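## Task

Stand the blue square cup and the metal door knob on the top of the wooden shelf that arm1 alone can reach. Stand the espresso tamper with a black handle and the grey steel power module on the top of the work bench that arm4 alone can reach. All four must keep their present upright orientation, with each base fully on the top surface. The attempt fails if any of them ends up on the floor or a lower board with no gripper holding it. Items that stay in place only because a robot holds them do not count. Finish by opening the grippers and moving the arms away.

## Robot and tools

Robots: four identical i2rt Big YAM arms named arm1, arm2, arm3 and arm4. Each has six revolute joints, a two-finger gripper and a wrist camera (arm1_cam_wrist to arm4_cam_wrist, fisheye, 504x504). Two fixed room cameras, room_a and room_b (896x504), watch the scene. The hand reaches roughly 1.0 m from the joint1 axis. Loose objects may occasionally get a small shove from outside.

Frame: one shared scene frame, origin on the floor, +z up. "hand" is the point between the fingertips; its z axis runs along the fingers and the fingers close along its y axis. Foot poses are not printed. Calibration data (intrinsics, T_world_to_cam, pos_world) may be a little off; wrist camera poses come from reported joint angles.

execute_actions(actions, cameras): actions is a list holding exactly one action, or empty (then only state and images come back). The action is an object keyed by arm name; each arm present gets a "joints" object mapping joint names to absolute targets, never offsets. Every arm listed starts at once; they may finish at different times. An action lasts at most 15 s. Names and ranges (tolerance for counting as reached in brackets):
- joint1_rad: -2.879 to 2.879 (0.045). Base yaw; positive is counter-clockwise seen from above; 0 points the arm the way its foot faces.
- joint2_rad: 0 to 3.141 (0.14). Shoulder; 0 has the upper arm pointing back about level, increasing lifts it up then forward.
- joint3_rad: 0 to 3.019 (0.09). Elbow; 0 is fully folded, increasing opens it.
- joint4_rad: -1.692 to 1.57 (0.055). Wrist pitch; positive tips the fingers up.
- joint5_rad: -1.57 to 1.57 (0.03). Sideways wrist swing; positive toward the arm's right.
- joint6_rad: -2.094 to 2.094 (0.035). Hand roll; positive is clockwise viewed from behind the hand.
- gripper_m: 0 to 0.093 metres (0.003), the fingertip gap. Grip force tops out near 50-62 N per pad.
Radians for joints, metres for the gripper. Any joint or arm left out may keep pushing toward an earlier target. An unknown key or out-of-range number rejects the whole call and nothing moves. cameras lists which images to return: omitted, null or ["all"] gives all, [] gives none, an unknown name rejects the call. Joints move at different speeds, so the hand may sweep a wide arc between postures.

wait(seconds): 0 to 10; commands nothing, returns state and images.
zoom_image(camera, region): region is [x0, y0, x1, y1] in pixels of that camera's latest full image, top-left origin, at most 504 by 504.
read_manual(section): only "licences"; no motion.
finished_scene(scene): integer 1 or 2; ends that scene irreversibly and reports success; the next scene's task arrives in its result. The goal must still hold after the robot keeps the last command.

Reading results: joint_positions gives current angles and gripper width. joint_status tells how each commanded motion of the last accepted action ended: reached, "off_target" (stopped short, may still push), "contact_stop" or "time_out" (holds where it stopped; a timed-out joint may keep a target close by and keep pushing, shown in on_its_own), "not_followed" (a self/inter-arm collision check refused that arm's joint targets, announced by a "joint command not followed" line and usually a "cause:" line; the gripper part still runs, and the arm may retry the refused targets later), "limit_stop_at_motor_heat" (after heat fault; resend the target). on_its_own lists what the call did not command; "held at" is a joint's target, not its position. Joint torques are raw drive outputs in arm joint order, with offsets and noise, so they only hint at load. The "pictures" line names the cameras in image order. MOTOR HOT warns from 85 °C; at 100 °C an OVER-TEMPERATURE FAULT drops that arm until it cools. If a result shows a stop, later motion calls in the same reply are skipped.

Cautions: two arms pressing on each other hard fails the run, and a hard collision can too; no line reports arm-arm contact, and the safety check ignores fingers, gripper housings and wrist cameras. The arms do not halt on contact and can push forcefully; relieve a stuck joint by commanding its reported position. Sustained pushing or holding heavy loads overheats motors, and a held load sags. Very small target changes may not move a joint. Avoid dropping, slamming or tipping objects; set each one down upright, fully on the correct top, then open and withdraw. The simulation continues while you compose replies, with the robot holding its last command.

Each tool is called after ">>>" as name([rows], argument=value, ...), one row to a line, values as JSON.

## Session

I'll start by looking at the current state and images.

>>> execute_actions(actions=[])

Scene clock: 0.00 s.
Joint torques (N m, as the arm reports them, + toward a larger angle): no reading
Motor temperatures (°C, as the motors report them): arm1=[28 25 28 26 26 28] | arm2=[25 28 26 27 27 29] | arm3=[27 27 28 26 27 28] | arm4=[26 28 28 27 25 30]
arm1.joint_positions: joint1_rad=+0.084 joint2_rad=+0.548 joint3_rad=+1.396 joint4_rad=-1.456 joint5_rad=-0.237 joint6_rad=-0.167 gripper_m=+0.094
arm1.joint_status: not commanded
arm1.hand: x=+0.9269 y=+1.4837 z=+1.3958 quat_wxyz=(-0.029, +0.884, -0.048, -0.464) (m; scene frame)
arm2.joint_positions: joint1_rad=-0.488 joint2_rad=+0.434 joint3_rad=+1.524 joint4_rad=-1.575 joint5_rad=-0.221 joint6_rad=+0.257 gripper_m=+0.094
arm2.joint_status: not commanded
arm2.hand: x=+0.4112 y=+0.4377 z=+1.4799 quat_wxyz=(-0.164, +0.657, -0.541, -0.500) (m; scene frame)
arm3.joint_positions: joint1_rad=+0.062 joint2_rad=+0.655 joint3_rad=+1.695 joint4_rad=-1.295 joint5_rad=-0.001 joint6_rad=+0.721 gripper_m=+0.094
arm3.joint_status: not commanded
arm3.hand: x=-0.4480 y=-0.4044 z=+1.5811 quat_wxyz=(-0.610, -0.482, -0.628, -0.041) (m; scene frame)
arm4.joint_positions: joint1_rad=+0.143 joint2_rad=+0.501 joint3_rad=+1.593 joint4_rad=-1.476 joint5_rad=+0.222 joint6_rad=-0.467 gripper_m=+0.094
arm4.joint_status: not commanded
arm4.hand: x=-0.8733 y=-1.5656 z=+1.4879 quat_wxyz=(-0.500, +0.060, -0.822, +0.268) (m; scene frame)
pictures: arm1_cam_wrist, arm2_cam_wrist, arm3_cam_wrist, arm4_cam_wrist, room_a, room_b
Images, in order (width x height): arm1_cam_wrist 504x504, arm2_cam_wrist 504x504, arm3_cam_wrist 504x504, arm4_cam_wrist 504x504, room_a 896x504, room_b 896x504.

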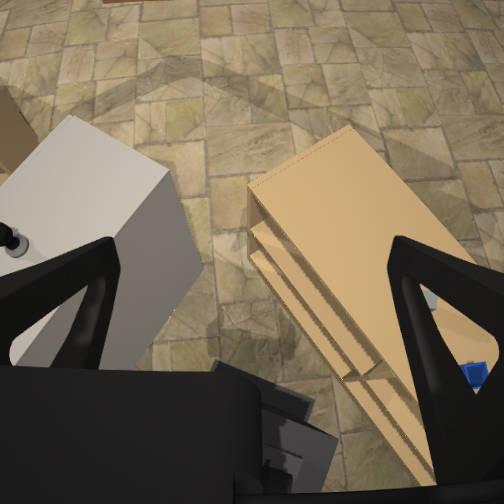

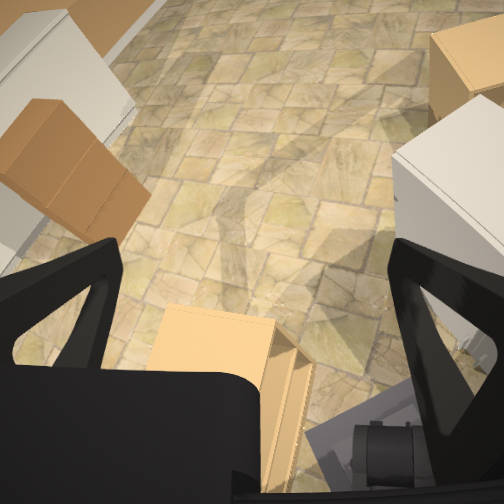

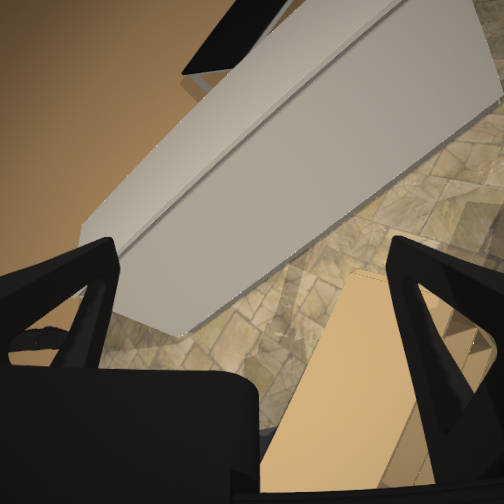

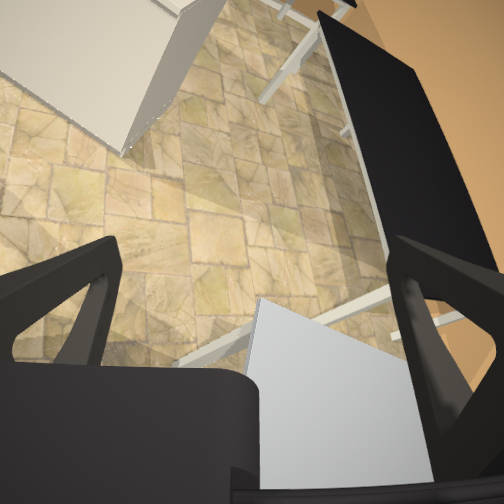

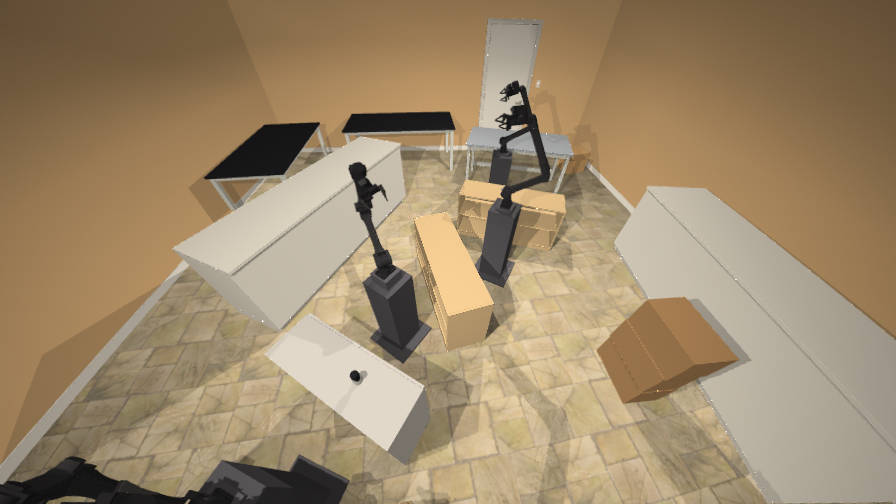

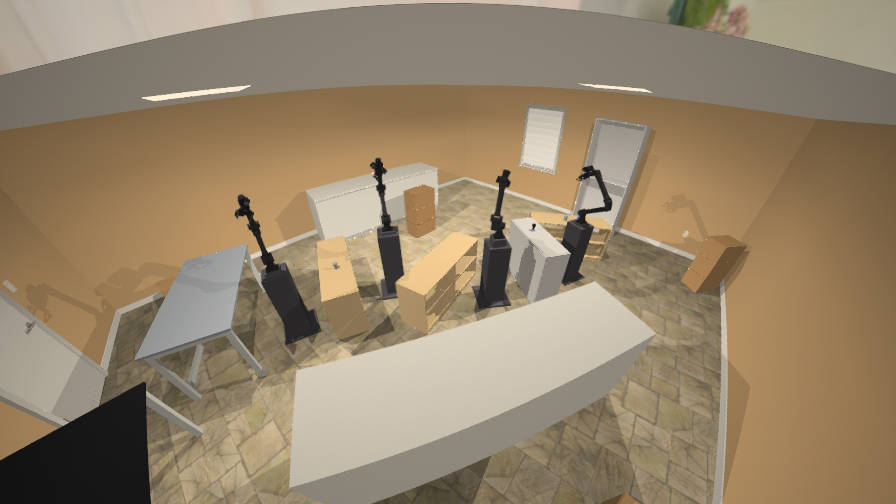

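>>> zoom_image(camera="room_b", region=[480, 150, 680, 310])

>>> zoom_image(camera="room_b", region=[280, 210, 420, 340])

>>> zoom_image(camera="arm1_cam_wrist", region=[380, 260, 504, 420])

>>> zoom_image(camera="room_a", region=[250, 300, 450, 470])

Region (480, 150, 680, 310) of room_b's 896x504 image, scaled by 2.520, with more detail than that image has; it fills the top 403 rows of this view, and the rest is white.

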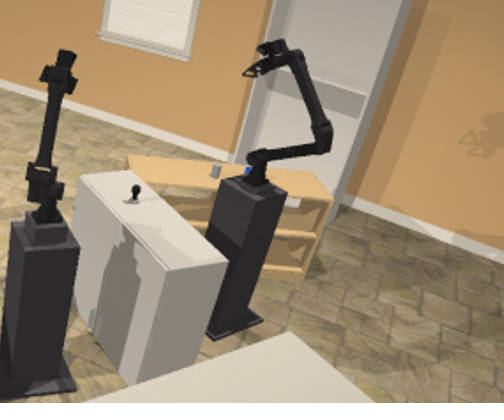

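Region (280, 210, 420, 340) of room_b's 896x504 image, scaled by 3.600, with more detail than that image has; it fills the top 468 rows of this view, and the rest is white.

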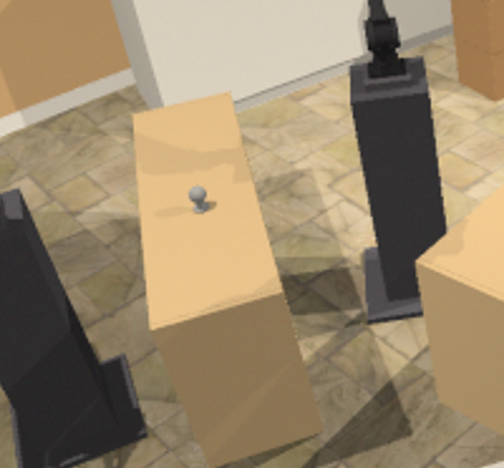

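Region (380, 260, 504, 420) of arm1_cam_wrist's 504x504 image, scaled by 3.150, with more detail than that image has; it fills the left 391 columns of this view, and the rest is white.

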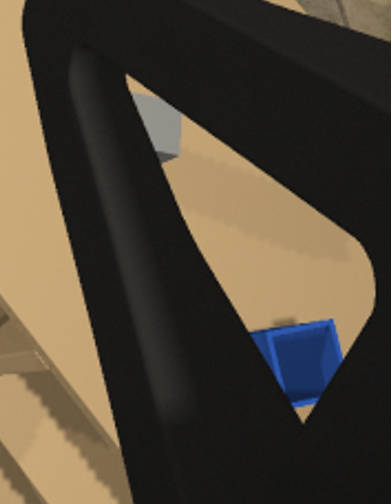

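Region (250, 300, 450, 470) of room_a's 896x504 image, scaled by 2.520, with more detail than that image has; it fills the top 428 rows of this view, and the rest is white.

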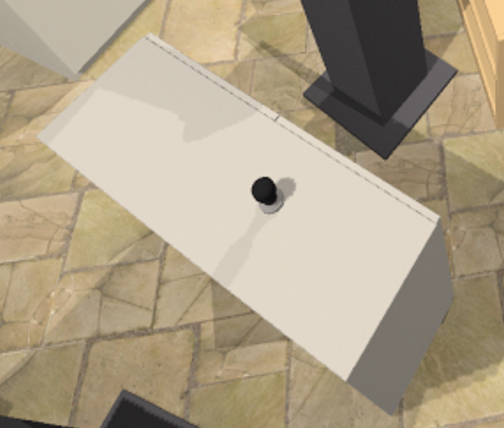

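>>> zoom_image(camera="room_a", region=[400, 110, 600, 290])

>>> zoom_image(camera="room_a", region=[380, 190, 540, 360])

>>> zoom_image(camera="room_b", region=[370, 200, 530, 350])

>>> zoom_image(camera="room_b", region=[110, 220, 330, 420])

>>> zoom_image(camera="room_b", region=[520, 195, 620, 265])

Region (400, 110, 600, 290) of room_a's 896x504 image, scaled by 2.520, with more detail than that image has; it fills the top 454 rows of this view, and the rest is white.

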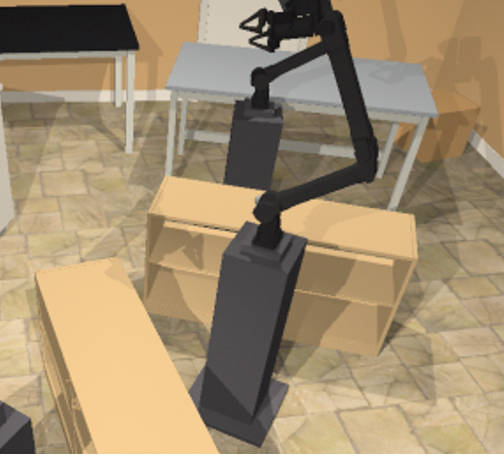

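Region (380, 190, 540, 360) of room_a's 896x504 image, scaled by 2.965, with more detail than that image has; it fills the left 474 columns of this view, and the rest is white.

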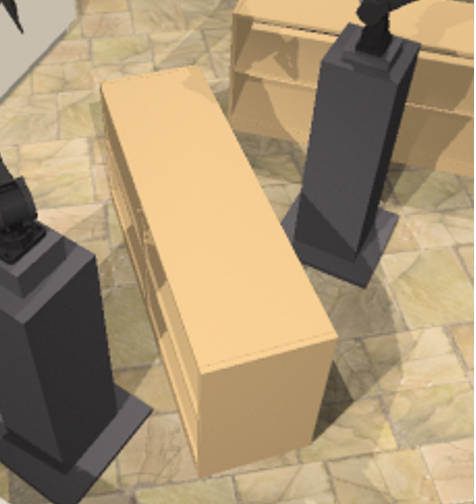

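Region (370, 200, 530, 350) of room_b's 896x504 image, scaled by 3.150, with more detail than that image has; it fills the top 472 rows of this view, and the rest is white.

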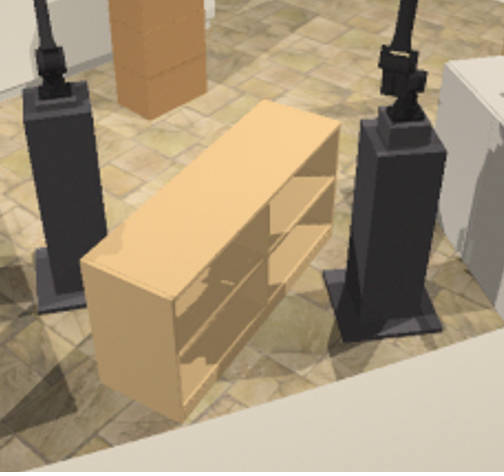

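Region (110, 220, 330, 420) of room_b's 896x504 image, scaled by 2.291, with more detail than that image has; it fills the top 458 rows of this view, and the rest is white.

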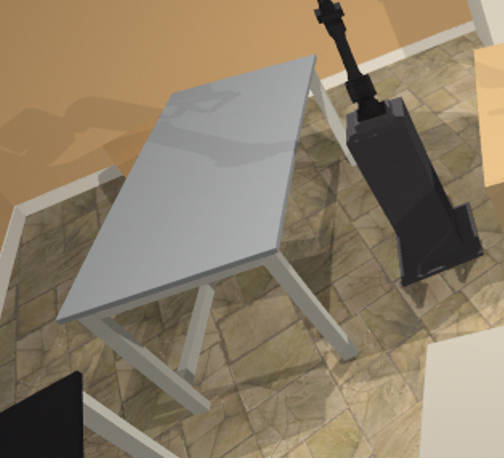

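Region (520, 195, 620, 265) of room_b's 896x504 image, scaled by 5.040, with more detail than that image has; it fills the top 353 rows of this view, and the rest is white.

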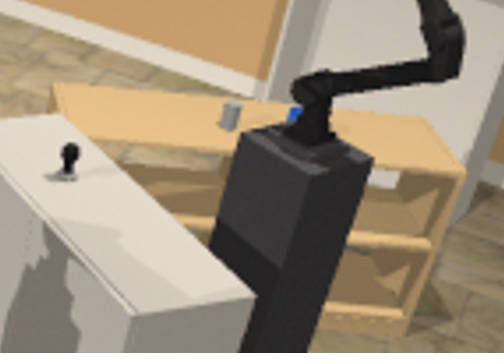

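>>> execute_actions([
  {"arm1": {"joints": {"joint1_rad": -0.549, "joint2_rad": 1.954, "joint3_rad": 1.236, "joint4_rad": -0.852, "joint5_rad": 0.0, "joint6_rad": 0.0}}, "arm2": {"joints": {"joint1_rad": -1.105, "joint2_rad": 2.158, "joint3_rad": 1.851, "joint4_rad": -1.264, "joint5_rad": 0.0, "joint6_rad": 0.0}}, "arm3": {"joints": {"joint1_rad": -1.195, "joint2_rad": 2.366, "joint3_rad": 1.844, "joint4_rad": -1.049, "joint5_rad": 0.0, "joint6_rad": 0.0}}, "arm4": {"joints": {"joint1_rad": -1.637, "joint2_rad": 1.95, "joint3_rad": 1.6, "joint4_rad": -1.22, "joint5_rad": 0.0, "joint6_rad": 0.0}}},
])

Scene clock: 122.13 s.
Joint torques (N m, as the arm reports them, + toward a larger angle): arm1=[  0.68 -18.41   7.66   0.92   0.19   0.03] | arm2=[ -1.18 -23.39  12.3   -0.06   0.09  -0.13] | arm3=[ -1.09 -26.06  10.92   0.21  -0.12  -0.1 ] | arm4=[  1.86 -15.46   8.06   0.14  -0.17   0.  ]
Motor temperatures (°C, as the motors report them): arm1=[28 26 37 26 26 28] | arm2=[25 31 32 27 27 29] | arm3=[27 28 33 26 27 28] | arm4=[26 29 34 28 25 30]
arm1.joint_positions: joint1_rad=-0.556 joint2_rad=+1.957 joint3_rad=+1.223 joint4_rad=-0.860 joint5_rad=-0.002 joint6_rad=-0.013 gripper_m=+0.094
arm1.joint_status: all done
arm1.hand: x=+0.8663 y=+1.8850 z=+0.8146 quat_wxyz=(+0.002, +0.871, -0.491, +0.016) (m; scene frame)
arm2.joint_positions: joint1_rad=-1.098 joint2_rad=+2.155 joint3_rad=+1.833 joint4_rad=-1.264 joint5_rad=-0.002 joint6_rad=+0.008 gripper_m=+0.094
arm2.joint_status: all done
arm2.hand: x=+0.6613 y=+0.9790 z=+0.9473 quat_wxyz=(+0.007, +0.593, -0.805, -0.001) (m; scene frame)
arm3.joint_positions: joint1_rad=-1.195 joint2_rad=+2.360 joint3_rad=+1.825 joint4_rad=-1.048 joint5_rad=+0.001 joint6_rad=+0.014 gripper_m=+0.094
arm3.joint_status: all done
arm3.hand: x=-0.7905 y=-0.9351 z=+0.8073 quat_wxyz=(+0.005, -0.801, -0.598, -0.004) (m; scene frame)
arm4.joint_positions: joint1_rad=-1.645 joint2_rad=+1.953 joint3_rad=+1.593 joint4_rad=-1.216 joint5_rad=+0.002 joint6_rad=-0.010 gripper_m=+0.094
arm4.joint_status: all done
arm4.hand: x=-1.2078 y=-2.0508 z=+0.9482 quat_wxyz=(-0.005, -0.829, -0.560, +0.000) (m; scene frame)
pictures: arm1_cam_wrist, arm2_cam_wrist, arm3_cam_wrist, arm4_cam_wrist, room_a, room_b
camera_calibration (this result's frames):
arm1_cam_wrist: T_world_to_cam=[[0.857141, 0.514792, 0.0173112, -1.72362], [0.402167, -0.689861, 0.601958, 0.463794], [0.321825, -0.509001, -0.79834, 1.4516], [0, 0, 0, 1]] pos_world=[0.823701, 1.94613, 0.909525]
arm2_cam_wrist: T_world_to_cam=[[0.950903, -0.309381, -0.00817062, -0.31607], [-0.246096, -0.771873, 0.586215, 0.371282], [-0.187671, -0.555423, -0.810114, 1.56242], [0, 0, 0, 1]] pos_world=[0.685143, 1.0566, 1.04551]
arm3_cam_wrist: T_world_to_cam=[[-0.952176, 0.305527, -0.00382468, -0.464773], [0.243529, 0.766399, 0.594413, 0.435275], [0.184541, 0.565054, -0.804151, 1.44726], [0, 0, 0, 1]] pos_world=[-0.815627, -1.00938, 0.903306]
arm4_cam_wrist: T_world_to_cam=[[-0.929818, 0.367877, 0.0102487, -0.38198], [0.302951, 0.749311, 0.588858, 1.34559], [0.208947, 0.550635, -0.808172, 2.27429], [0, 0, 0, 1]] pos_world=[-1.23803, -2.12005, 1.04957]
Images, in order (width x height): arm1_cam_wrist 504x504, arm2_cam_wrist 504x504, arm3_cam_wrist 504x504, arm4_cam_wrist 504x504, room_a 896x504, room_b 896x504.

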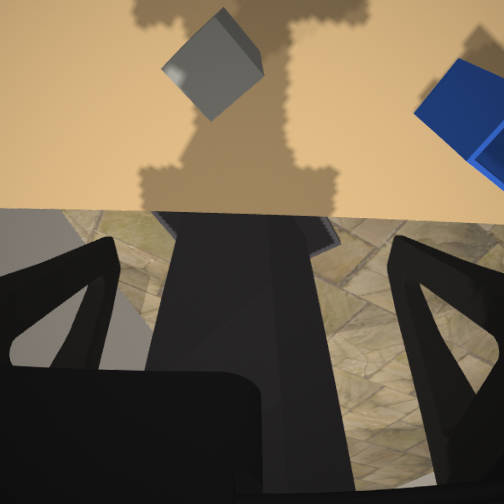

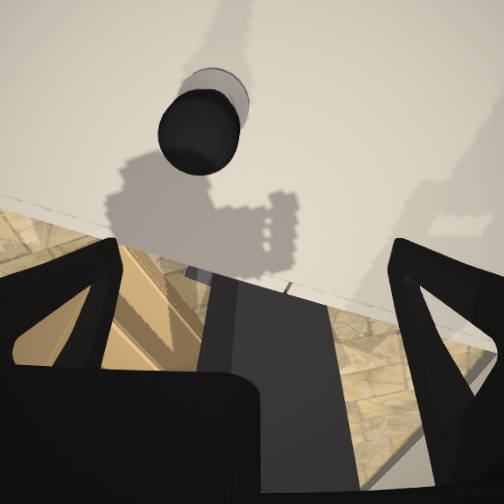

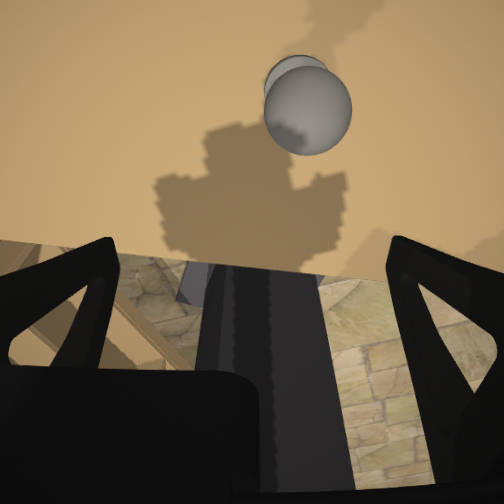

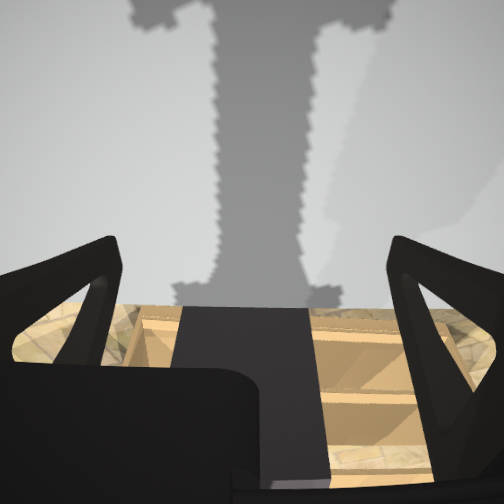

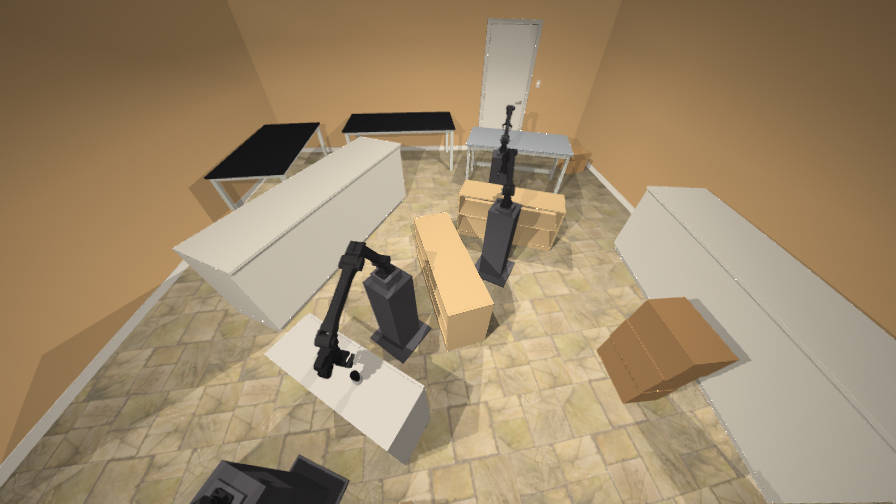

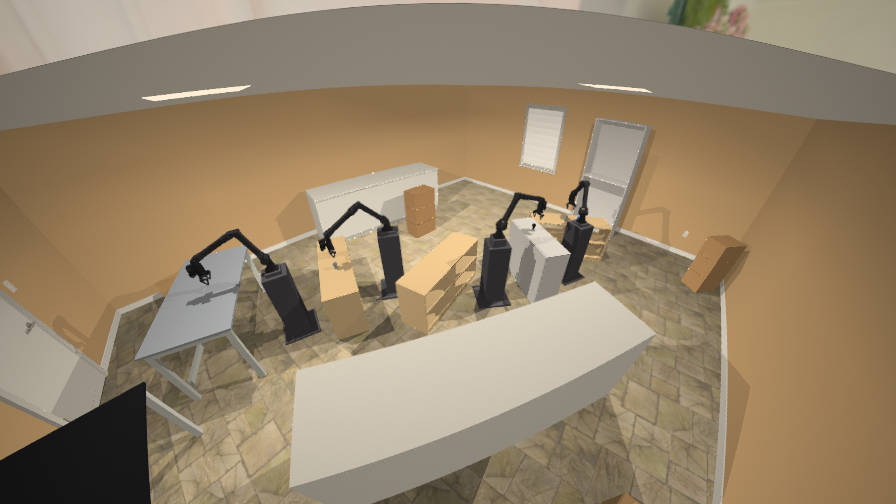

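>>> execute_actions([
  {"arm1": {"joints": {"joint1_rad": -0.511, "joint2_rad": 2.162, "joint3_rad": 1.308, "joint4_rad": -0.702, "joint5_rad": 0.0, "joint6_rad": -0.675}}, "arm2": {"joints": {"joint1_rad": -1.041, "joint2_rad": 2.244, "joint3_rad": 1.790, "joint4_rad": -1.100, "joint5_rad": 0.0, "joint6_rad": 0.0}}, "arm3": {"joints": {"joint1_rad": -1.244, "joint2_rad": 2.510, "joint3_rad": 1.874, "joint4_rad": -0.918, "joint5_rad": 0.0, "joint6_rad": 0.0}}, "arm4": {"joints": {"joint1_rad": -1.637, "joint2_rad": 1.990, "joint3_rad": 1.385, "joint4_rad": -0.956, "joint5_rad": 0.0, "joint6_rad": 0.0}}},
], cameras=["arm1_cam_wrist", "arm2_cam_wrist", "arm3_cam_wrist", "arm4_cam_wrist", "room_b"])

Scene clock: 176.60 s.
Joint torques (N m, as the arm reports them, + toward a larger angle): arm1=[ -0.12 -21.88   7.43   0.93   0.14  -0.19] | arm2=[ -0.82 -23.72  10.21   0.56   0.08  -0.12] | arm3=[ -0.82 -27.33   9.86   0.81  -0.12  -0.1 ] | arm4=[  1.68 -15.45   7.17   0.71  -0.15  -0.01]
Motor temperatures (°C, as the motors report them): arm1=[28 32 36 26 26 28] | arm2=[25 40 38 27 27 29] | arm3=[27 39 37 26 27 28] | arm4=[26 35 37 27 25 30]
arm1.joint_positions: joint1_rad=-0.508 joint2_rad=+2.178 joint3_rad=+1.287 joint4_rad=-0.709 joint5_rad=-0.002 joint6_rad=-0.661 gripper_m=+0.094
arm1.joint_status: all done
arm1.hand: x=+0.8356 y=+1.8904 z=+0.7202 quat_wxyz=(+0.009, +0.986, -0.165, +0.017) (m; scene frame)
arm2.joint_positions: joint1_rad=-1.039 joint2_rad=+2.243 joint3_rad=+1.789 joint4_rad=-1.115 joint5_rad=-0.001 joint6_rad=+0.008 gripper_m=+0.094
arm2.joint_status: all done
arm2.hand: x=+0.6260 y=+0.9979 z=+0.8770 quat_wxyz=(-0.001, +0.617, -0.787, -0.005) (m; scene frame)
arm3.joint_positions: joint1_rad=-1.245 joint2_rad=+2.511 joint3_rad=+1.859 joint4_rad=-0.933 joint5_rad=+0.001 joint6_rad=+0.014 gripper_m=+0.094
arm3.joint_status: all done
arm3.hand: x=-0.8234 y=-0.9287 z=+0.7201 quat_wxyz=(+0.005, -0.816, -0.578, -0.005) (m; scene frame)
arm4.joint_positions: joint1_rad=-1.645 joint2_rad=+1.997 joint3_rad=+1.376 joint4_rad=-0.967 joint5_rad=+0.002 joint6_rad=-0.010 gripper_m=+0.094
arm4.joint_status: all done
arm4.hand: x=-1.1936 y=-2.0189 z=+0.8506 quat_wxyz=(-0.001, -0.829, -0.560, -0.006) (m; scene frame)
pictures: arm1_cam_wrist, arm2_cam_wrist, arm3_cam_wrist, arm4_cam_wrist, room_b
camera_calibration (this result's frames):
arm1_cam_wrist: T_world_to_cam=[[0.328353, 0.944522, -0.00794615, -2.0508], [0.752097, -0.25635, 0.607153, -0.578949], [0.571432, -0.205336, -0.794545, 0.603436], [0, 0, 0, 1]] pos_world=[0.763989, 1.91252, 0.814672]
arm2_cam_wrist: T_world_to_cam=[[0.967728, -0.251887, -0.00744122, -0.34576], [-0.202573, -0.795151, 0.571576, 0.427252], [-0.14989, -0.551623, -0.820515, 1.49099], [0, 0, 0, 1]] pos_world=[0.644636, 1.0751, 0.976601]
arm3_cam_wrist: T_world_to_cam=[[-0.935856, 0.352364, -0.00373206, -0.441539], [0.280722, 0.751899, 0.596526, 0.505826], [0.213, 0.557215, -0.802585, 1.39463], [0, 0, 0, 1]] pos_world=[-0.85227, -1.00185, 0.81592]
arm4_cam_wrist: T_world_to_cam=[[-0.929915, 0.367639, 0.0100442, -0.379911], [0.299911, 0.74223, 0.59929, 1.3481], [0.212867, 0.560301, -0.800469, 2.1925], [0, 0, 0, 1]] pos_world=[-1.22431, -2.08939, 0.950936]
Images, in order (width x height): arm1_cam_wrist 504x504, arm2_cam_wrist 504x504, arm3_cam_wrist 504x504, arm4_cam_wrist 504x504, room_b 896x504.

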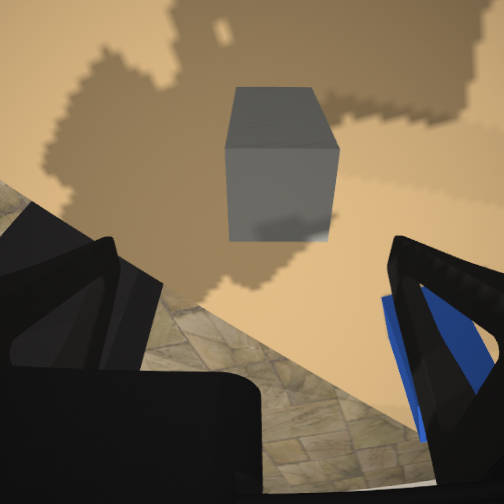

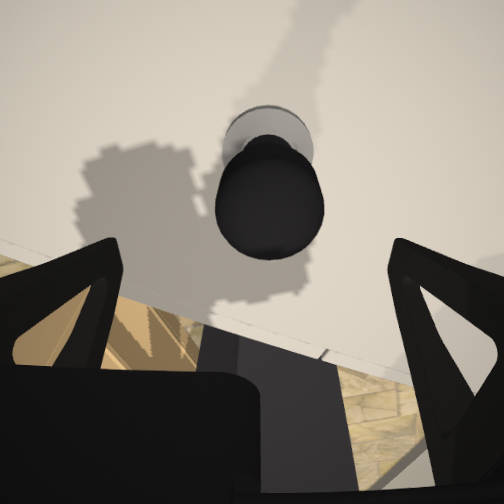

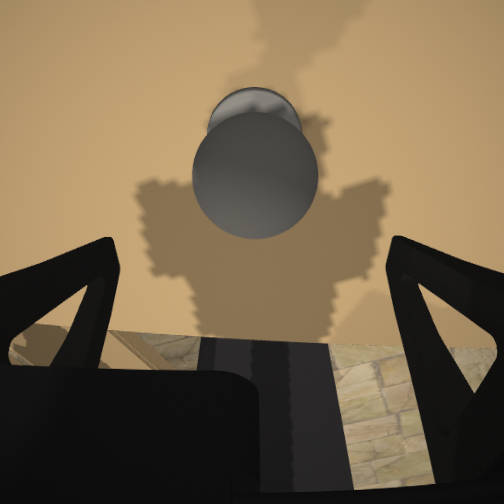

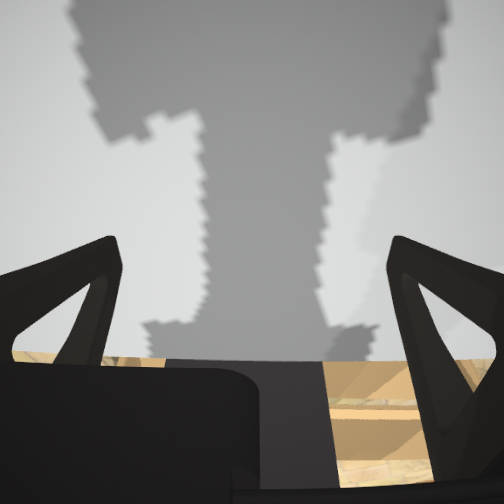

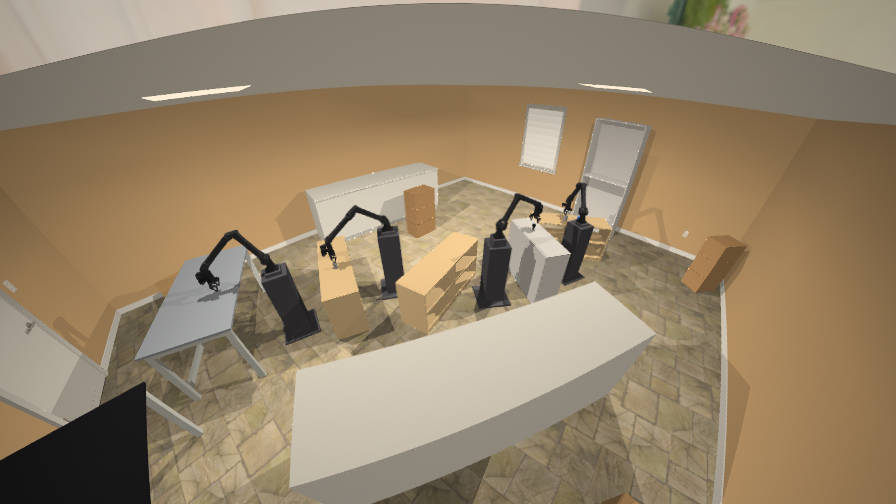

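>>> execute_actions([
  {"arm1": {"joints": {"joint1_rad": -0.520, "joint2_rad": 2.312, "joint3_rad": 1.332, "joint4_rad": -0.549}}, "arm2": {"joints": {"joint1_rad": -1.050, "joint2_rad": 2.333, "joint3_rad": 1.776, "joint4_rad": -1.000}}, "arm3": {"joints": {"joint2_rad": 2.634, "joint3_rad": 1.924, "joint4_rad": -0.831}}, "arm4": {"joints": {"joint1_rad": -1.0, "joint2_rad": 1.2, "joint3_rad": 2.5, "joint4_rad": -0.5}}},
], cameras=["arm1_cam_wrist", "arm2_cam_wrist", "arm3_cam_wrist", "room_b"])

Scene clock: 211.80 s.
Joint torques (N m, as the arm reports them, + toward a larger angle): arm1=[ -0.32 -21.81   6.54   0.97   0.14  -0.22] | arm2=[ -1.49 -23.54   9.62   0.59   0.09  -0.12] | arm3=[ -1.08 -27.42   9.53   0.79  -0.12  -0.12] | arm4=[ 0.53  1.7   3.6   1.08 -0.07 -0.02]
Motor temperatures (°C, as the motors report them): arm1=[28 35 36 26 26 28] | arm2=[25 43 36 27 27 29] | arm3=[27 42 37 26 27 28] | arm4=[26 36 37 28 25 30]
arm1.joint_positions: joint1_rad=-0.513 joint2_rad=+2.321 joint3_rad=+1.311 joint4_rad=-0.558 joint5_rad=-0.002 joint6_rad=-0.662 gripper_m=+0.094
arm1.joint_status: all done
arm1.hand: x=+0.8356 y=+1.8975 z=+0.6517 quat_wxyz=(-0.002, +0.986, -0.167, +0.006) (m; scene frame)
arm2.joint_positions: joint1_rad=-1.039 joint2_rad=+2.327 joint3_rad=+1.777 joint4_rad=-1.015 joint5_rad=-0.001 joint6_rad=+0.008 gripper_m=+0.094
arm2.joint_status: all done
arm2.hand: x=+0.6265 y=+1.0015 z=+0.8192 quat_wxyz=(-0.002, +0.617, -0.787, -0.006) (m; scene frame)
arm3.joint_positions: joint1_rad=-1.245 joint2_rad=+2.633 joint3_rad=+1.909 joint4_rad=-0.844 joint5_rad=+0.001 joint6_rad=+0.014 gripper_m=+0.094
arm3.joint_status: all done
arm3.hand: x=-0.8250 y=-0.9332 z=+0.6558 quat_wxyz=(+0.000, -0.816, -0.578, +0.002) (m; scene frame)
arm4.joint_positions: joint1_rad=-0.995 joint2_rad=+1.194 joint3_rad=+2.490 joint4_rad=-0.503 joint5_rad=+0.000 joint6_rad=-0.008 gripper_m=+0.094
arm4.joint_status: all done
arm4.hand: x=-0.9336 y=-1.7157 z=+1.9199 quat_wxyz=(-0.733, -0.227, -0.296, +0.569) (m; scene frame)
pictures: arm1_cam_wrist, arm2_cam_wrist, arm3_cam_wrist, room_b
camera_calibration (this result's frames):
arm1_cam_wrist: T_world_to_cam=[[0.332276, 0.943115, 0.0112633, -2.07114], [0.761174, -0.275189, 0.587269, -0.494441], [0.556962, -0.186562, -0.809313, 0.536626], [0, 0, 0, 1]] pos_world=[0.765664, 1.91737, 0.747996]
arm2_cam_wrist: T_world_to_cam=[[0.967728, -0.251884, -0.00750367, -0.345702], [-0.202992, -0.79684, 0.56907, 0.467218], [-0.149319, -0.549182, -0.822255, 1.44425], [0, 0, 0, 1]] pos_world=[0.645041, 1.07838, 0.91907]
arm3_cam_wrist: T_world_to_cam=[[-0.935884, 0.352282, -0.00437718, -0.441333], [0.284076, 0.761919, 0.582049, 0.56967], [0.20838, 0.543487, -0.813142, 1.33621], [0, 0, 0, 1]] pos_world=[-0.853305, -1.00478, 0.753019]
Images, in order (width x height): arm1_cam_wrist 504x504, arm2_cam_wrist 504x504, arm3_cam_wrist 504x504, room_b 896x504.

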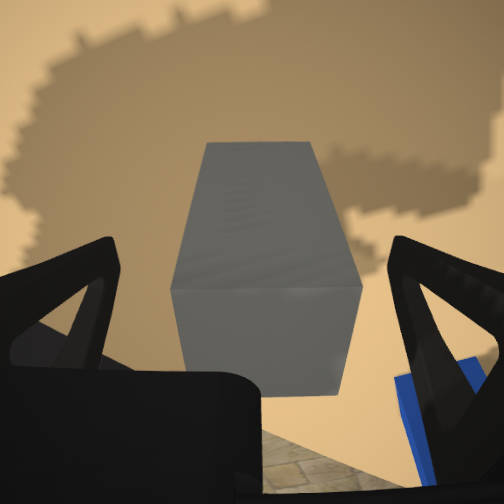

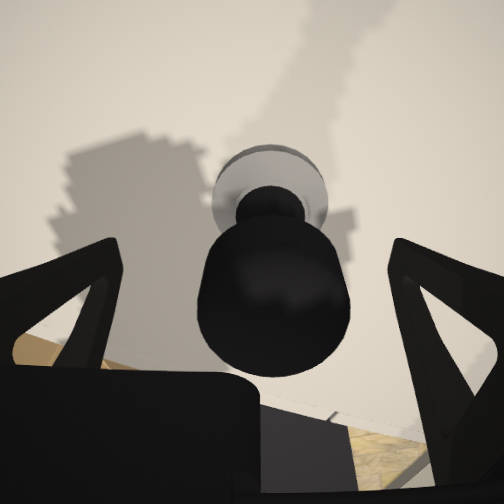

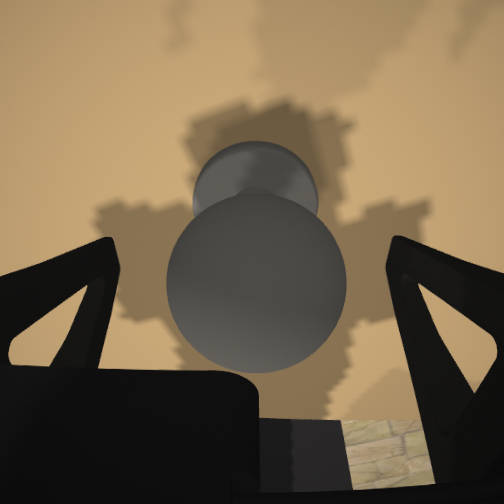

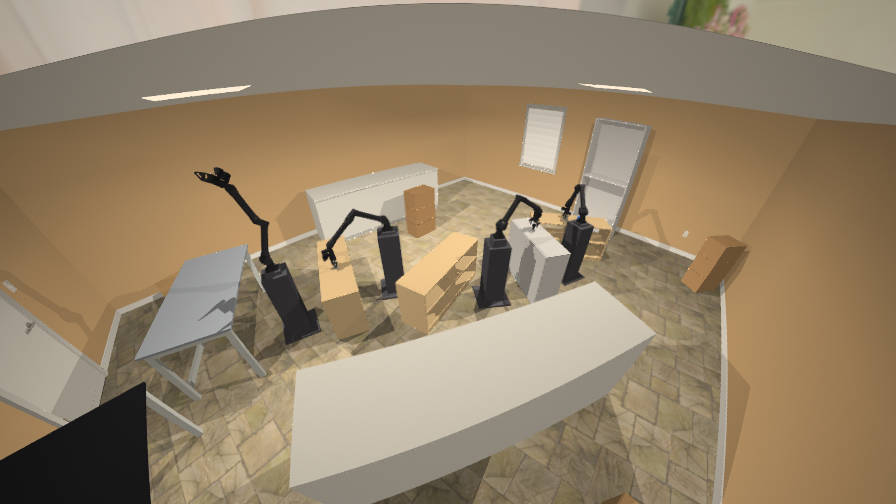

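>>> execute_actions([
  {"arm1": {"joints": {"gripper_m": 0.015}}, "arm2": {"joints": {"joint1_rad": -1.064}}, "arm3": {"joints": {"gripper_m": 0.03}}},
], cameras=["arm1_cam_wrist", "arm2_cam_wrist", "arm3_cam_wrist"])

Scene clock: 233.13 s.
Joint torques (N m, as the arm reports them, + toward a larger angle): arm1=[ -0.3  -21.7    6.55   0.96   0.11  -0.22] | arm2=[ -1.43 -23.75   9.61   0.54   0.07  -0.11] | arm3=[ -1.26 -27.41   9.48   0.73  -0.11  -0.11] | arm4=[ 0.47  1.5   3.59  1.15 -0.07 -0.02]
Motor temperatures (°C, as the motors report them): arm1=[28 36 36 26 26 28] | arm2=[25 44 36 27 27 29] | arm3=[27 44 37 26 27 28] | arm4=[26 32 34 28 25 30]
arm1.joint_positions: joint1_rad=-0.513 joint2_rad=+2.321 joint3_rad=+1.311 joint4_rad=-0.557 joint5_rad=-0.001 joint6_rad=-0.663 gripper_m=+0.039
arm1.joint_status: gripper_m off_target (ended at +0.039, target +0.015)
arm1.hand: x=+0.8356 y=+1.8977 z=+0.6517 quat_wxyz=(-0.003, +0.986, -0.167, +0.006) (m; scene frame)
arm2.joint_positions: joint1_rad=-1.053 joint2_rad=+2.327 joint3_rad=+1.777 joint4_rad=-1.015 joint5_rad=-0.001 joint6_rad=+0.008 gripper_m=+0.094
arm2.joint_status: all done
arm2.hand: x=+0.6355 y=+0.9993 z=+0.8191 quat_wxyz=(-0.002, +0.611, -0.792, -0.006) (m; scene frame)
arm3.joint_positions: joint1_rad=-1.245 joint2_rad=+2.633 joint3_rad=+1.909 joint4_rad=-0.844 joint5_rad=+0.001 joint6_rad=+0.013 gripper_m=+0.053
arm3.joint_status: gripper_m off_target (ended at +0.053, target +0.030)
arm3.hand: x=-0.8249 y=-0.9332 z=+0.6558 quat_wxyz=(+0.000, -0.816, -0.578, +0.002) (m; scene frame)
arm4.joint_positions: joint1_rad=-0.995 joint2_rad=+1.194 joint3_rad=+2.490 joint4_rad=-0.503 joint5_rad=+0.000 joint6_rad=-0.008 gripper_m=+0.094
arm4.joint_status: not commanded
arm4.hand: x=-0.9336 y=-1.7157 z=+1.9199 quat_wxyz=(-0.733, -0.227, -0.296, +0.569) (m; scene frame)
pictures: arm1_cam_wrist, arm2_cam_wrist, arm3_cam_wrist
camera_calibration (this result's frames):
arm1_cam_wrist: T_world_to_cam=[[0.331539, 0.943361, 0.0123245, -2.0719], [0.761253, -0.27521, 0.587157, -0.494338], [0.557292, -0.185284, -0.809379, 0.534005], [0, 0, 0, 1]] pos_world=[0.765635, 1.91744, 0.748001]
arm2_cam_wrist: T_world_to_cam=[[0.964076, -0.265518, -0.00758398, -0.338977], [-0.21416, -0.793857, 0.569145, 0.471367], [-0.157139, -0.547075, -0.822202, 1.44715], [0, 0, 0, 1]] pos_world=[0.65515, 1.07589, 0.919003]
arm3_cam_wrist: T_world_to_cam=[[-0.936017, 0.351923, -0.00475717, -0.441463], [0.283575, 0.762097, 0.58206, 0.569414], [0.208466, 0.543469, -0.813132, 1.33625], [0, 0, 0, 1]] pos_world=[-0.853251, -1.0048, 0.753017]
Images, in order (width x height): arm1_cam_wrist 504x504, arm2_cam_wrist 504x504, arm3_cam_wrist 504x504.

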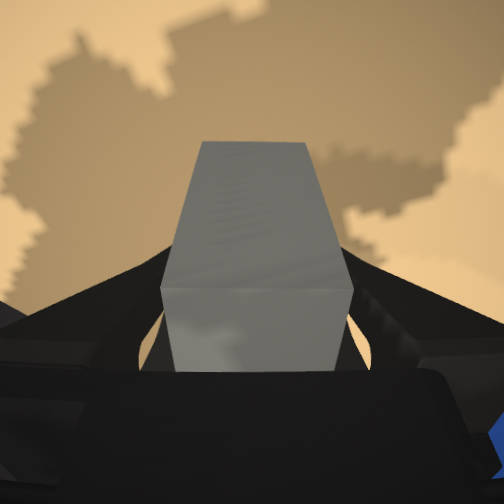

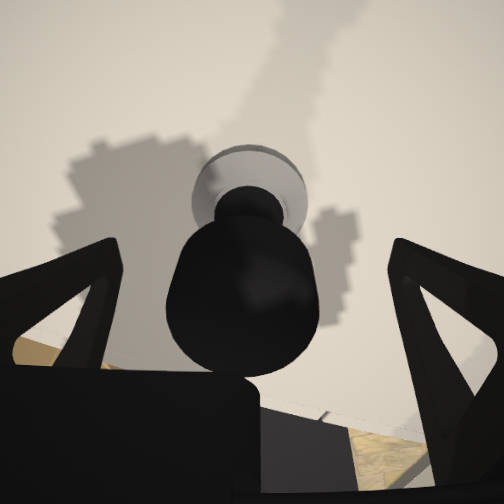

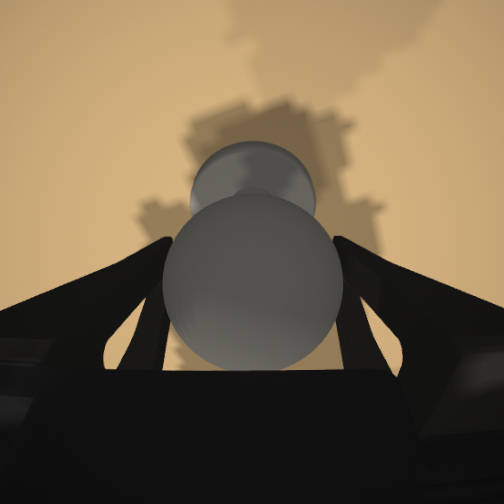

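>>> execute_actions([
  {"arm1": {"joints": {"joint2_rad": 1.80, "joint4_rad": -1.082}}, "arm2": {"joints": {"joint3_rad": 1.752, "joint4_rad": -0.980}}, "arm3": {"joints": {"joint2_rad": 2.25, "joint4_rad": -1.23}}},
], cameras=["arm1_cam_wrist", "arm2_cam_wrist", "arm3_cam_wrist"])

Scene clock: 246.10 s.
Joint torques (N m, as the arm reports them, + toward a larger angle): arm1=[ -0.21 -17.21   9.57   0.34   0.11  -0.2 ] | arm2=[ -1.5  -23.43   8.93   0.62   0.08  -0.13] | arm3=[ -1.2  -26.89  11.17  -0.31  -0.11  -0.1 ] | arm4=[ 0.56  1.46  3.62  1.09 -0.06 -0.02]
Motor temperatures (°C, as the motors report them): arm1=[28 37 36 26 26 28] | arm2=[25 45 36 27 27 29] | arm3=[27 45 37 26 27 28] | arm4=[26 32 34 28 25 30]
arm1.joint_positions: joint1_rad=-0.513 joint2_rad=+1.798 joint3_rad=+1.311 joint4_rad=-1.075 joint5_rad=-0.001 joint6_rad=-0.663 gripper_m=+0.039
arm1.joint_status: all done
arm1.hand: x=+0.8424 y=+1.8801 z=+0.9193 quat_wxyz=(-0.004, +0.986, -0.167, +0.005) (m; scene frame)
arm2.joint_positions: joint1_rad=-1.053 joint2_rad=+2.327 joint3_rad=+1.759 joint4_rad=-0.996 joint5_rad=-0.001 joint6_rad=+0.008 gripper_m=+0.094
arm2.joint_status: all done
arm2.hand: x=+0.6347 y=+0.9961 z=+0.8134 quat_wxyz=(-0.002, +0.611, -0.792, -0.007) (m; scene frame)
arm3.joint_positions: joint1_rad=-1.245 joint2_rad=+2.259 joint3_rad=+1.911 joint4_rad=-1.217 joint5_rad=+0.001 joint6_rad=+0.013 gripper_m=+0.053
arm3.joint_status: all done
arm3.hand: x=-0.8256 y=-0.9359 z=+0.9026 quat_wxyz=(-0.001, -0.816, -0.578, +0.003) (m; scene frame)
arm4.joint_positions: joint1_rad=-0.995 joint2_rad=+1.194 joint3_rad=+2.490 joint4_rad=-0.503 joint5_rad=+0.000 joint6_rad=-0.008 gripper_m=+0.094
arm4.joint_status: not commanded
arm4.hand: x=-0.9336 y=-1.7157 z=+1.9199 quat_wxyz=(-0.733, -0.227, -0.296, +0.569) (m; scene frame)
pictures: arm1_cam_wrist, arm2_cam_wrist, arm3_cam_wrist
camera_calibration (this result's frames):
arm1_cam_wrist: T_world_to_cam=[[0.331509, 0.943327, 0.0153649, -2.06353], [0.762847, -0.277595, 0.583957, -0.655376], [0.555128, -0.181866, -0.811639, 0.741029], [0, 0, 0, 1]] pos_world=[0.772664, 1.89942, 1.01587]
arm2_cam_wrist: T_world_to_cam=[[0.964076, -0.265516, -0.0076074, -0.339032], [-0.214326, -0.794487, 0.568204, 0.473442], [-0.156911, -0.546161, -0.822853, 1.44009], [0, 0, 0, 1]] pos_world=[0.65429, 1.07265, 0.913395]
arm3_cam_wrist: T_world_to_cam=[[-0.936021, 0.351911, -0.00483854, -0.439939], [0.283997, 0.763359, 0.580198, 0.431164], [0.207871, 0.541703, -0.814461, 1.53755], [0, 0, 0, 1]] pos_world=[-0.853853, -1.00721, 0.999984]
Images, in order (width x height): arm1_cam_wrist 504x504, arm2_cam_wrist 504x504, arm3_cam_wrist 504x504.

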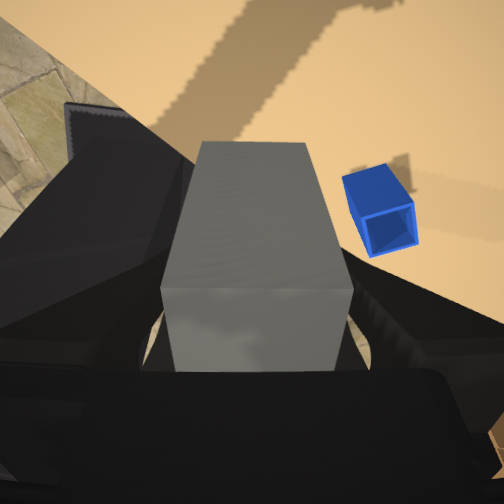

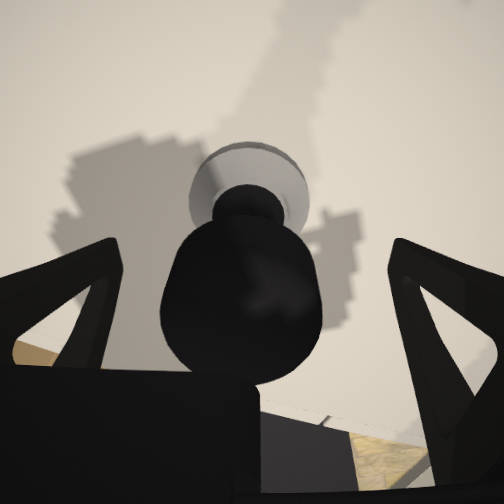

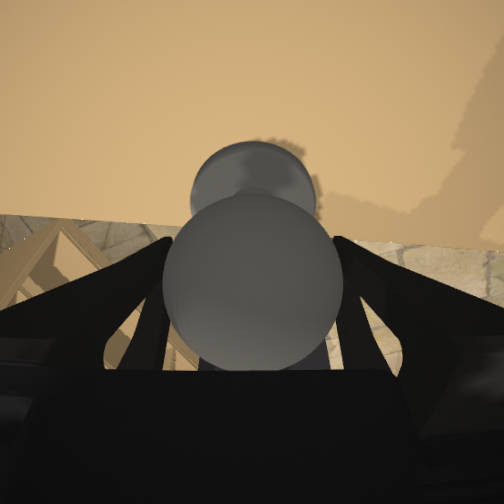

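>>> execute_actions([
  {"arm1": {"joints": {"joint1_rad": 0.3}}, "arm2": {"joints": {"gripper_m": 0.025}}, "arm3": {"joints": {"joint1_rad": 0.871, "joint2_rad": 2.537, "joint3_rad": 1.847, "joint4_rad": -0.867}}},
], cameras=["arm2_cam_wrist", "arm3_cam_wrist", "room_a", "room_b"])

Scene clock: 268.20 s.
Joint torques (N m, as the arm reports them, + toward a larger angle): arm1=[  0.02 -17.54   9.49   0.31   0.12  -0.2 ] | arm2=[ -1.65 -23.68   8.9    0.6    0.04  -0.11] | arm3=[ -1.64 -25.61   8.54   0.18   0.04  -0.09] | arm4=[ 0.51  1.46  3.62  1.11 -0.07 -0.01]
Motor temperatures (°C, as the motors report them): arm1=[28 35 39 26 26 28] | arm2=[25 46 36 27 27 29] | arm3=[27 46 38 26 27 28] | arm4=[26 31 33 28 25 30]
arm1.joint_positions: joint1_rad=+0.305 joint2_rad=+1.798 joint3_rad=+1.311 joint4_rad=-1.075 joint5_rad=-0.002 joint6_rad=-0.664 gripper_m=+0.039
arm1.joint_status: all done
arm1.hand: x=+0.6155 y=+1.5406 z=+0.9152 quat_wxyz=(+0.001, +0.971, +0.240, +0.004) (m; scene frame)
arm2.joint_positions: joint1_rad=-1.053 joint2_rad=+2.327 joint3_rad=+1.759 joint4_rad=-0.995 joint5_rad=+0.000 joint6_rad=+0.007 gripper_m=+0.044
arm2.joint_status: gripper_m off_target (ended at +0.044, target +0.025)
arm2.hand: x=+0.6349 y=+0.9963 z=+0.8134 quat_wxyz=(-0.003, +0.611, -0.791, -0.007) (m; scene frame)
arm3.joint_positions: joint1_rad=+0.877 joint2_rad=+2.522 joint3_rad=+1.845 joint4_rad=-0.865 joint5_rad=-0.002 joint6_rad=+0.012 gripper_m=+0.053
arm3.joint_status: all done
arm3.hand: x=+0.0467 y=-0.1446 z=+0.7084 quat_wxyz=(-0.013, +0.107, -0.994, -0.003) (m; scene frame)
arm4.joint_positions: joint1_rad=-0.995 joint2_rad=+1.194 joint3_rad=+2.490 joint4_rad=-0.503 joint5_rad=+0.000 joint6_rad=-0.008 gripper_m=+0.094
arm4.joint_status: not commanded
arm4.hand: x=-0.9336 y=-1.7157 z=+1.9199 quat_wxyz=(-0.733, -0.227, -0.296, +0.569) (m; scene frame)
pictures: arm2_cam_wrist, arm3_cam_wrist, room_a, room_b
camera_calibration (this result's frames):
arm2_cam_wrist: T_world_to_cam=[[0.964182, -0.265164, -0.00648171, -0.340556], [-0.214833, -0.795035, 0.567245, 0.475322], [-0.155566, -0.545535, -0.823524, 1.43933], [0, 0, 0, 1]] pos_world=[0.654383, 1.0728, 0.913488]
arm3_cam_wrist: T_world_to_cam=[[0.191521, -0.981435, -0.0102342, -0.14448], [-0.81046, -0.164021, 0.562362, -0.378316], [-0.553601, -0.0994101, -0.826828, 0.721082], [0, 0, 0, 1]] pos_world=[0.120253, -0.132167, 0.807482]
Images, in order (width x height): arm2_cam_wrist 504x504, arm3_cam_wrist 504x504, room_a 896x504, room_b 896x504.

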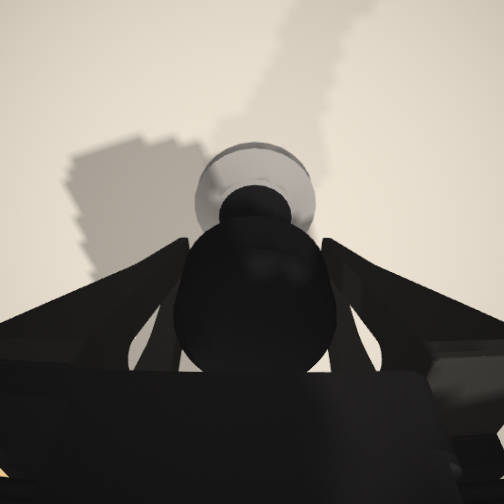

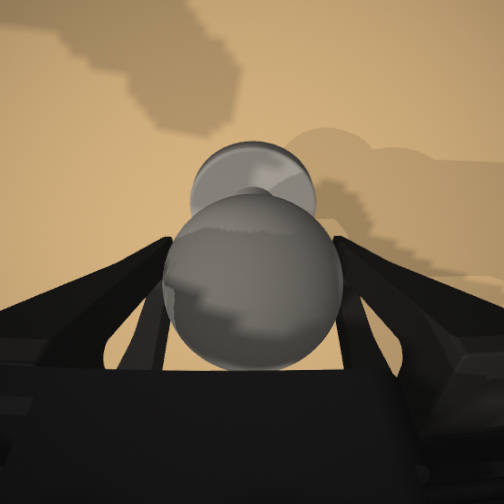

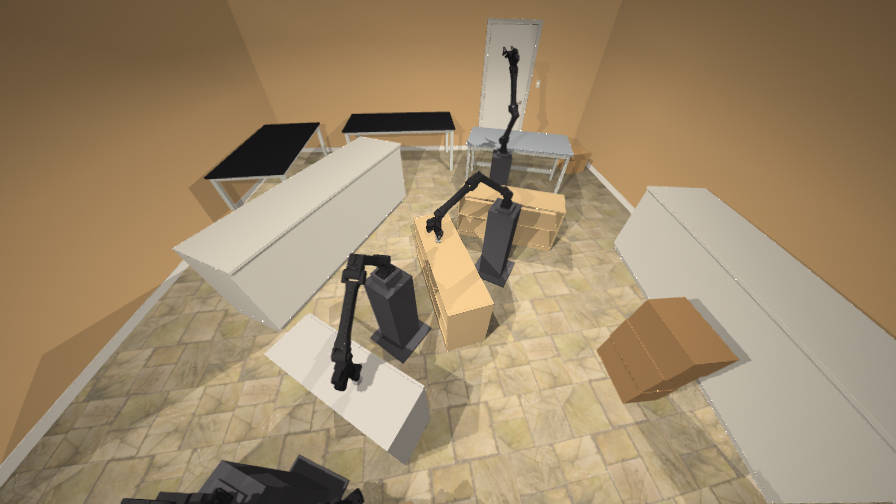

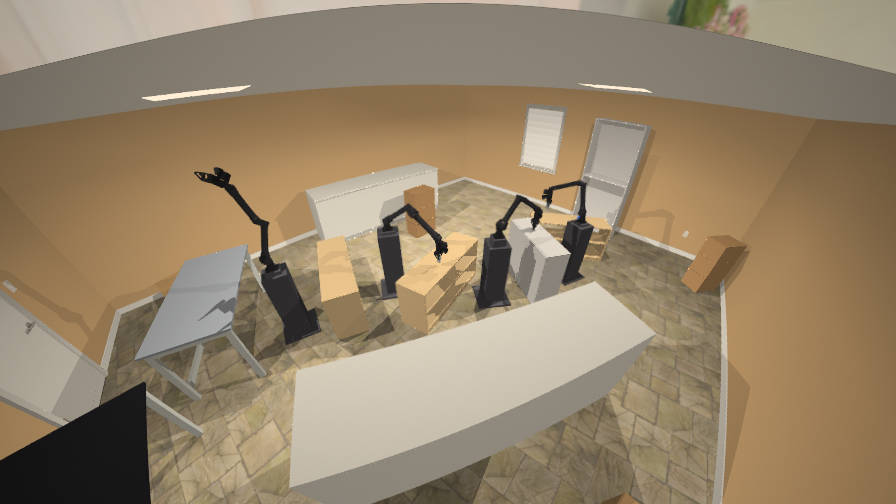

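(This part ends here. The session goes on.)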